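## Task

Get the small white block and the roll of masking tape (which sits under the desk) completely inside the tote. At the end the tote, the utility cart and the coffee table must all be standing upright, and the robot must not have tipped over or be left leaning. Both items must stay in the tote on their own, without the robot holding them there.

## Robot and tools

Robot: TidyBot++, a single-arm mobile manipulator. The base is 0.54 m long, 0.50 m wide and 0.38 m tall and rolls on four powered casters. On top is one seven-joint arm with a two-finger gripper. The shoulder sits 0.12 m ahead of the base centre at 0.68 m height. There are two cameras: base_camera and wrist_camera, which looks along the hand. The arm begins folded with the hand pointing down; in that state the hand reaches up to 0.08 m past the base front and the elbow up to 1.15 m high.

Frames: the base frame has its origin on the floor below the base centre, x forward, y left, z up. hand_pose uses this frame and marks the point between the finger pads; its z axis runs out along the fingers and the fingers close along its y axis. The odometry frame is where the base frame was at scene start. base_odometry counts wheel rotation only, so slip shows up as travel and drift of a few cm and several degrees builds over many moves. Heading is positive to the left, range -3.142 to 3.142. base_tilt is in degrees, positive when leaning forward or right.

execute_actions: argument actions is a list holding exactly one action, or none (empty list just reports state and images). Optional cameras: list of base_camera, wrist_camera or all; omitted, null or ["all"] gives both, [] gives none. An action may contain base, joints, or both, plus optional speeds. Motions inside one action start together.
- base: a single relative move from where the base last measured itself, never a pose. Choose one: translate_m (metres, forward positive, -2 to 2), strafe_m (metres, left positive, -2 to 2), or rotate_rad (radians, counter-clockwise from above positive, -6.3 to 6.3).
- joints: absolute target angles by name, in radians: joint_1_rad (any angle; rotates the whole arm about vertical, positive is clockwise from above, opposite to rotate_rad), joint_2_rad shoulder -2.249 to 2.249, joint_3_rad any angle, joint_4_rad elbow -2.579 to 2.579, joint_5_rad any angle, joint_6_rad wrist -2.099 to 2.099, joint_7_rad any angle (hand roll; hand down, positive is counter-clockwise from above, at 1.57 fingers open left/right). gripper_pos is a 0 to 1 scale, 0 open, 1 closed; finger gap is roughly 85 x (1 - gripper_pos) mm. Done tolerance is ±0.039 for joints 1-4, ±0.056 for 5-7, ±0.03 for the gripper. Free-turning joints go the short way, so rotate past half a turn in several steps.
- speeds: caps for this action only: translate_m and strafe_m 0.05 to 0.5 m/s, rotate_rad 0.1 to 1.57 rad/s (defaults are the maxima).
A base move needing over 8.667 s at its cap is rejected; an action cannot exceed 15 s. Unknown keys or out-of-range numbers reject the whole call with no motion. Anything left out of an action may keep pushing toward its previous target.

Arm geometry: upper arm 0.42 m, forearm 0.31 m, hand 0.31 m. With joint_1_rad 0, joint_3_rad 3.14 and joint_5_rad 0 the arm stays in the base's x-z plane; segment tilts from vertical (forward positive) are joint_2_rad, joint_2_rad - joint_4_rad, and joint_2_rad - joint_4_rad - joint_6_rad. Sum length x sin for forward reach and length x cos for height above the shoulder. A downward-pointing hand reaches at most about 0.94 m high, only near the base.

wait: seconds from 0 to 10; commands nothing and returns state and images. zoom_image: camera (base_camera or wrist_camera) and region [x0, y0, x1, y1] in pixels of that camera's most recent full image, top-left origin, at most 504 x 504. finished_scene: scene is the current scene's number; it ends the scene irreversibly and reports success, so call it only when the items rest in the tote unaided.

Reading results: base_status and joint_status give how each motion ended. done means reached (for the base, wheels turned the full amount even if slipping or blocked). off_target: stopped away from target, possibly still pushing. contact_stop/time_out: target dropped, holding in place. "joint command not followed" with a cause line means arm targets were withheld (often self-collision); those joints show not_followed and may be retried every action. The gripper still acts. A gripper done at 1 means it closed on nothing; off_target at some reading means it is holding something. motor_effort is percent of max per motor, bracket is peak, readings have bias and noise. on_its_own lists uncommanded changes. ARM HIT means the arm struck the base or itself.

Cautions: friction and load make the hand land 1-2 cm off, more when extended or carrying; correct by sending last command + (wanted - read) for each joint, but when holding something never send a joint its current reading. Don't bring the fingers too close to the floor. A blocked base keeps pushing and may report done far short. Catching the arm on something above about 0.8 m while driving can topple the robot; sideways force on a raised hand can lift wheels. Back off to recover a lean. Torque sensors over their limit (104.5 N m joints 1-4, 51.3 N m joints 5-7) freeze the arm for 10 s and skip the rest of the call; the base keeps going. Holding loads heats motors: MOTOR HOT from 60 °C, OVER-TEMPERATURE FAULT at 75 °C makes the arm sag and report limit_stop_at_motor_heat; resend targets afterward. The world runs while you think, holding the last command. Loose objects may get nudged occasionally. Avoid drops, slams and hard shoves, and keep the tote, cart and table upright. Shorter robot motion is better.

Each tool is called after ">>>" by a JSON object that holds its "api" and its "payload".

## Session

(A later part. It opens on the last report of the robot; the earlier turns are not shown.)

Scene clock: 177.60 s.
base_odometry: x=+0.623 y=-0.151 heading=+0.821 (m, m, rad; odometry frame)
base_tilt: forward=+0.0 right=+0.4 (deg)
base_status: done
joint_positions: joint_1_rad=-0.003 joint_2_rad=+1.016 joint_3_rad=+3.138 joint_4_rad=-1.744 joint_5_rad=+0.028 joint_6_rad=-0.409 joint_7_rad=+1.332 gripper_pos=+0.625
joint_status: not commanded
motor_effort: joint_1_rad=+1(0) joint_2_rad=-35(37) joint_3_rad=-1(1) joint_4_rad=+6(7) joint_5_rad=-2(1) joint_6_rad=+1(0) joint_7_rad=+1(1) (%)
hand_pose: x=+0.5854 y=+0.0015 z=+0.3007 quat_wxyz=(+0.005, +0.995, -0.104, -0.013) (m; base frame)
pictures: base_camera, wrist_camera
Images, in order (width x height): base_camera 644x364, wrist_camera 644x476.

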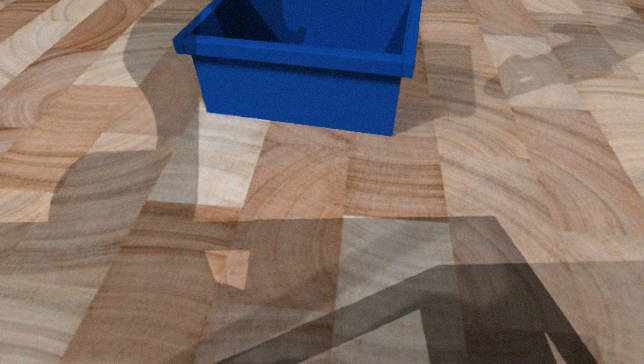

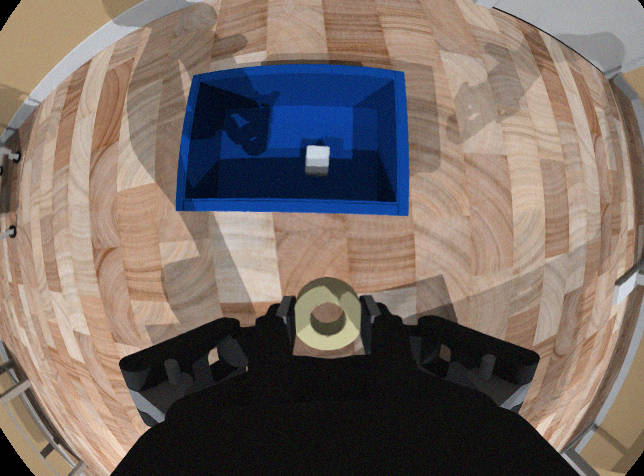

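>>> {"api": "execute_actions", "payload": {"actions": [{"base":{"translate_m":0.21},"speeds":{"translate_m":0.3}}]}}

>>> {"api": "execute_actions", "payload": {"actions": [{"joints":{"joint_2_rad":1.29,"joint_4_rad":-1.63,"joint_6_rad":-0.21}}]}}

Scene clock: 184.37 s.
base_odometry: x=+0.766 y=+0.003 heading=+0.821 (m, m, rad; odometry frame)
base_tilt: forward=+0.0 right=+0.5 (deg)
base_status: done
joint_positions: joint_1_rad=-0.003 joint_2_rad=+1.016 joint_3_rad=+3.138 joint_4_rad=-1.746 joint_5_rad=+0.028 joint_6_rad=-0.408 joint_7_rad=+1.332 gripper_pos=+0.625
joint_status: not commanded
motor_effort: joint_1_rad=+1(2) joint_2_rad=-35(36) joint_3_rad=-1(1) joint_4_rad=+6(8) joint_5_rad=-2(2) joint_6_rad=+1(0) joint_7_rad=+0(1) (%)
hand_pose: x=+0.5845 y=+0.0015 z=+0.3005 quat_wxyz=(+0.005, +0.995, -0.104, -0.013) (m; base frame)
pictures: base_camera, wrist_camera
Images, in order (width x height): base_camera 644x364, wrist_camera 644x476.

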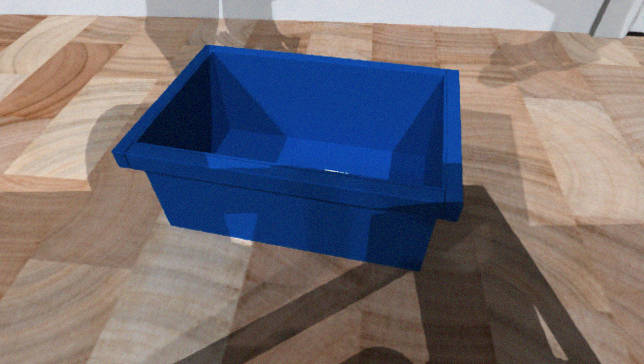

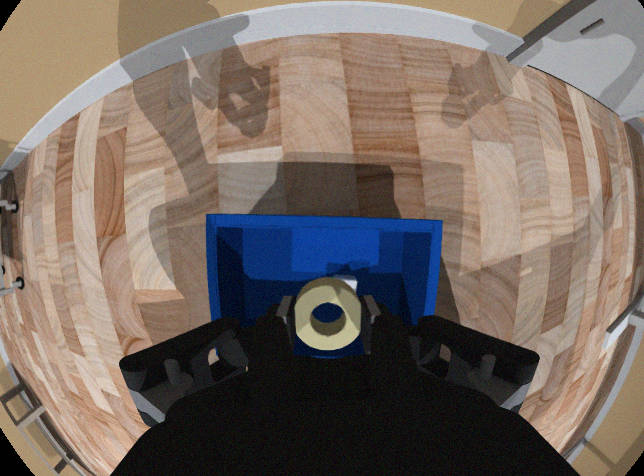

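Scene clock: 185.97 s.
base_odometry: x=+0.766 y=+0.003 heading=+0.821 (m, m, rad; odometry frame)
base_tilt: forward=+0.0 right=+0.5 (deg)
base_status: not commanded
joint_positions: joint_1_rad=-0.003 joint_2_rad=+1.290 joint_3_rad=+3.138 joint_4_rad=-1.644 joint_5_rad=+0.028 joint_6_rad=-0.234 joint_7_rad=+1.332 gripper_pos=+0.625
joint_status: all done
motor_effort: joint_1_rad=+1(1) joint_2_rad=-37(40) joint_3_rad=-1(1) joint_4_rad=+3(6) joint_5_rad=-2(2) joint_6_rad=+1(1) joint_7_rad=+0(0) (%)
hand_pose: x=+0.5799 y=+0.0031 z=+0.1796 quat_wxyz=(+0.003, +0.995, -0.103, -0.013) (m; base frame)
pictures: base_camera, wrist_camera
Images, in order (width x height): base_camera 644x364, wrist_camera 644x476.

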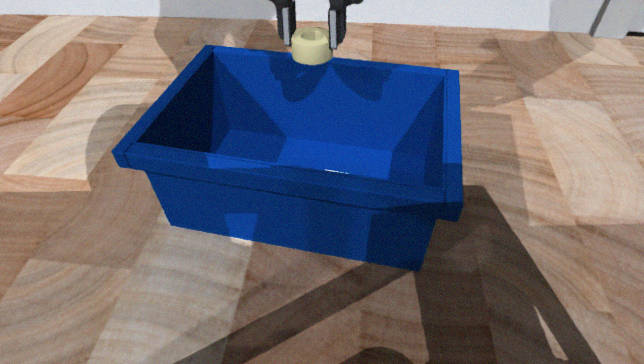

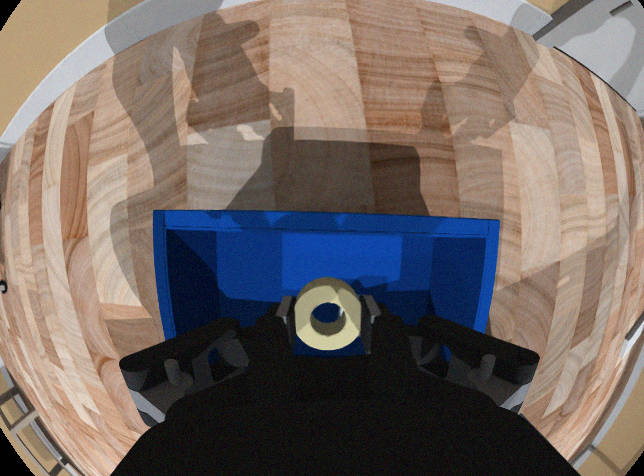

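>>> {"api": "execute_actions", "payload": {"actions": [{"base":{"strafe_m":0.035}}], "cameras": []}}

>>> {"api": "execute_actions", "payload": {"actions": [{"joints":{"joint_2_rad":1.45,"joint_4_rad":-1.53,"joint_6_rad":-0.13}}]}}

Scene clock: 189.73 s.
base_odometry: x=+0.740 y=+0.027 heading=+0.821 (m, m, rad; odometry frame)
base_tilt: forward=-0.1 right=+0.4 (deg)
base_status: done
joint_positions: joint_1_rad=-0.006 joint_2_rad=+1.290 joint_3_rad=+3.137 joint_4_rad=-1.643 joint_5_rad=+0.028 joint_6_rad=-0.234 joint_7_rad=+1.332 gripper_pos=+0.625
joint_status: not commanded
motor_effort: joint_1_rad=+1(4) joint_2_rad=-37(37) joint_3_rad=-1(2) joint_4_rad=+3(3) joint_5_rad=-1(1) joint_6_rad=+1(0) joint_7_rad=+0(0) (%)
hand_pose: x=+0.5803 y=+0.0050 z=+0.1796 quat_wxyz=(+0.002, +0.995, -0.102, -0.013) (m; base frame)
pictures: none
No camera images: the call's "cameras" was empty. Leave "cameras" out to get every camera's image.

Scene clock: 191.10 s.
base_odometry: x=+0.740 y=+0.027 heading=+0.821 (m, m, rad; odometry frame)
base_tilt: forward=-0.1 right=+0.4 (deg)
base_status: not commanded
joint_positions: joint_1_rad=-0.006 joint_2_rad=+1.449 joint_3_rad=+3.137 joint_4_rad=-1.541 joint_5_rad=+0.028 joint_6_rad=-0.153 joint_7_rad=+1.332 gripper_pos=+0.625
joint_status: all done
motor_effort: joint_1_rad=+1(1) joint_2_rad=-37(40) joint_3_rad=-1(1) joint_4_rad=+2(4) joint_5_rad=-2(2) joint_6_rad=+1(2) joint_7_rad=-1(1) (%)
hand_pose: x=+0.5834 y=+0.0058 z=+0.1109 quat_wxyz=(+0.000, +0.995, -0.102, -0.001) (m; base frame)
pictures: base_camera, wrist_camera
Images, in order (width x height): base_camera 644x364, wrist_camera 644x476.

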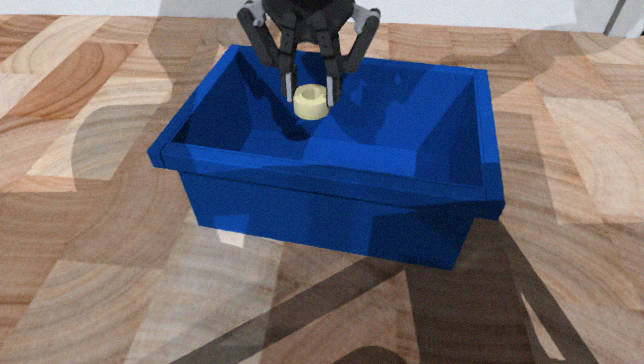

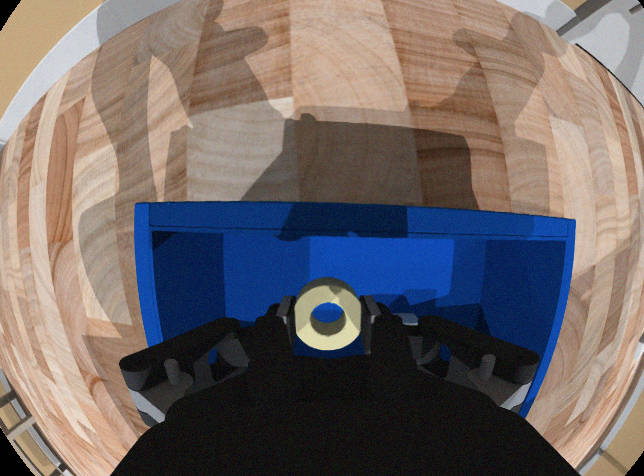

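>>> {"api": "execute_actions", "payload": {"actions": [{"joints":{"joint_2_rad":1.51,"joint_4_rad":-1.50,"joint_6_rad":-0.11}}]}}

>>> {"api": "execute_actions", "payload": {"actions": [{"joints":{"gripper_pos":0.5}}]}}

>>> {"api": "execute_actions", "payload": {"actions": [{"joints":{"joint_2_rad":1.0,"joint_4_rad":-1.75,"joint_6_rad":-0.39}}]}}

Scene clock: 194.40 s.
base_odometry: x=+0.740 y=+0.027 heading=+0.821 (m, m, rad; odometry frame)
base_tilt: forward=+0.0 right=+0.4 (deg)
base_status: not commanded
joint_positions: joint_1_rad=-0.006 joint_2_rad=+1.501 joint_3_rad=+3.137 joint_4_rad=-1.510 joint_5_rad=+0.028 joint_6_rad=-0.132 joint_7_rad=+1.332 gripper_pos=+0.625
joint_status: all done
motor_effort: joint_1_rad=+1(0) joint_2_rad=-37(39) joint_3_rad=+0(1) joint_4_rad=+2(3) joint_5_rad=-2(2) joint_6_rad=+1(1) joint_7_rad=+1(0) (%)
hand_pose: x=+0.5794 y=+0.0060 z=+0.0883 quat_wxyz=(-0.001, +0.995, -0.102, -0.001) (m; base frame)
pictures: base_camera, wrist_camera
Images, in order (width x height): base_camera 644x364, wrist_camera 644x476.

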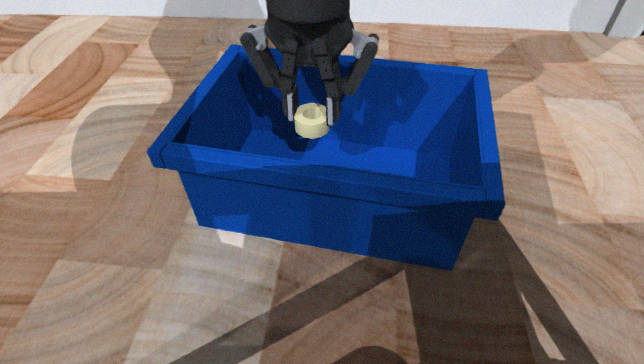

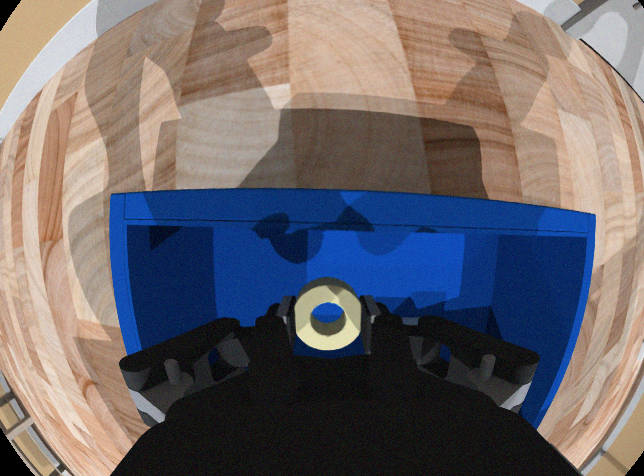

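Scene clock: 195.23 s.
base_odometry: x=+0.740 y=+0.027 heading=+0.821 (m, m, rad; odometry frame)
base_tilt: forward=-0.1 right=+0.5 (deg)
base_status: not commanded
joint_positions: joint_1_rad=-0.006 joint_2_rad=+1.501 joint_3_rad=+3.137 joint_4_rad=-1.510 joint_5_rad=+0.028 joint_6_rad=-0.132 joint_7_rad=+1.332 gripper_pos=+0.500
joint_status: all done
motor_effort: joint_1_rad=+1(1) joint_2_rad=-37(37) joint_3_rad=-1(1) joint_4_rad=+2(2) joint_5_rad=-2(1) joint_6_rad=+1(1) joint_7_rad=+0(1) (%)
hand_pose: x=+0.5794 y=+0.0060 z=+0.0883 quat_wxyz=(-0.001, +0.995, -0.102, -0.001) (m; base frame)
pictures: base_camera, wrist_camera
Images, in order (width x height): base_camera 644x364, wrist_camera 644x476.

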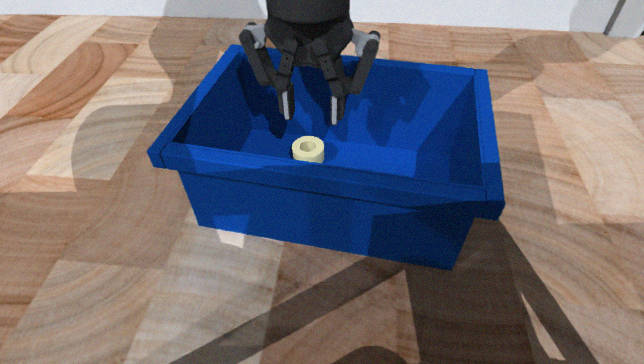

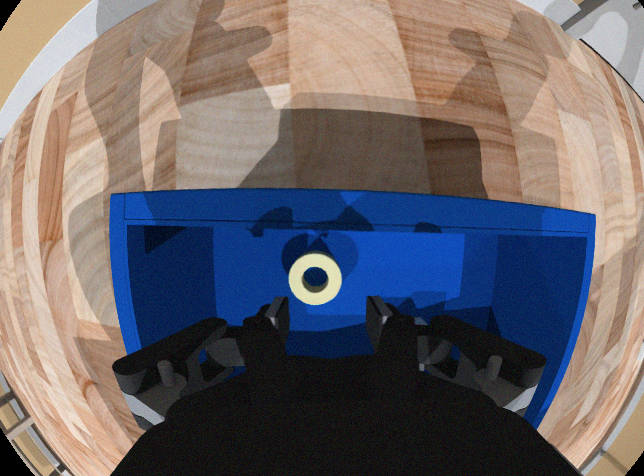

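Scene clock: 196.97 s.
base_odometry: x=+0.740 y=+0.027 heading=+0.821 (m, m, rad; odometry frame)
base_tilt: forward=+0.0 right=+0.4 (deg)
base_status: not commanded
joint_positions: joint_1_rad=-0.006 joint_2_rad=+1.010 joint_3_rad=+3.137 joint_4_rad=-1.738 joint_5_rad=+0.028 joint_6_rad=-0.368 joint_7_rad=+1.332 gripper_pos=+0.500
joint_status: all done
motor_effort: joint_1_rad=+1(1) joint_2_rad=-36(40) joint_3_rad=-2(1) joint_4_rad=+6(7) joint_5_rad=-1(2) joint_6_rad=+1(1) joint_7_rad=+1(1) (%)
hand_pose: x=+0.6039 y=+0.0039 z=+0.3040 quat_wxyz=(+0.002, +0.995, -0.102, +0.013) (m; base frame)
pictures: base_camera, wrist_camera
Images, in order (width x height): base_camera 644x364, wrist_camera 644x476.

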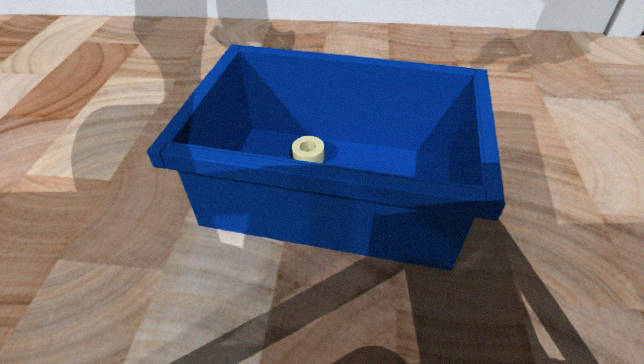

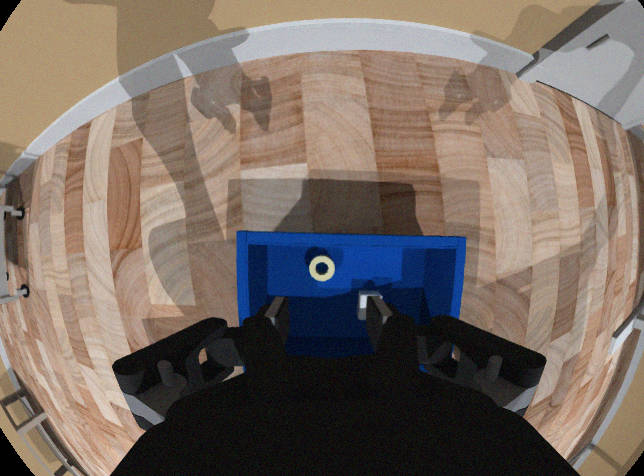

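Both items are in the tote.

>>> {"api": "finished_scene", "payload": {"scene": 1}}

The scene is finished: the task was done.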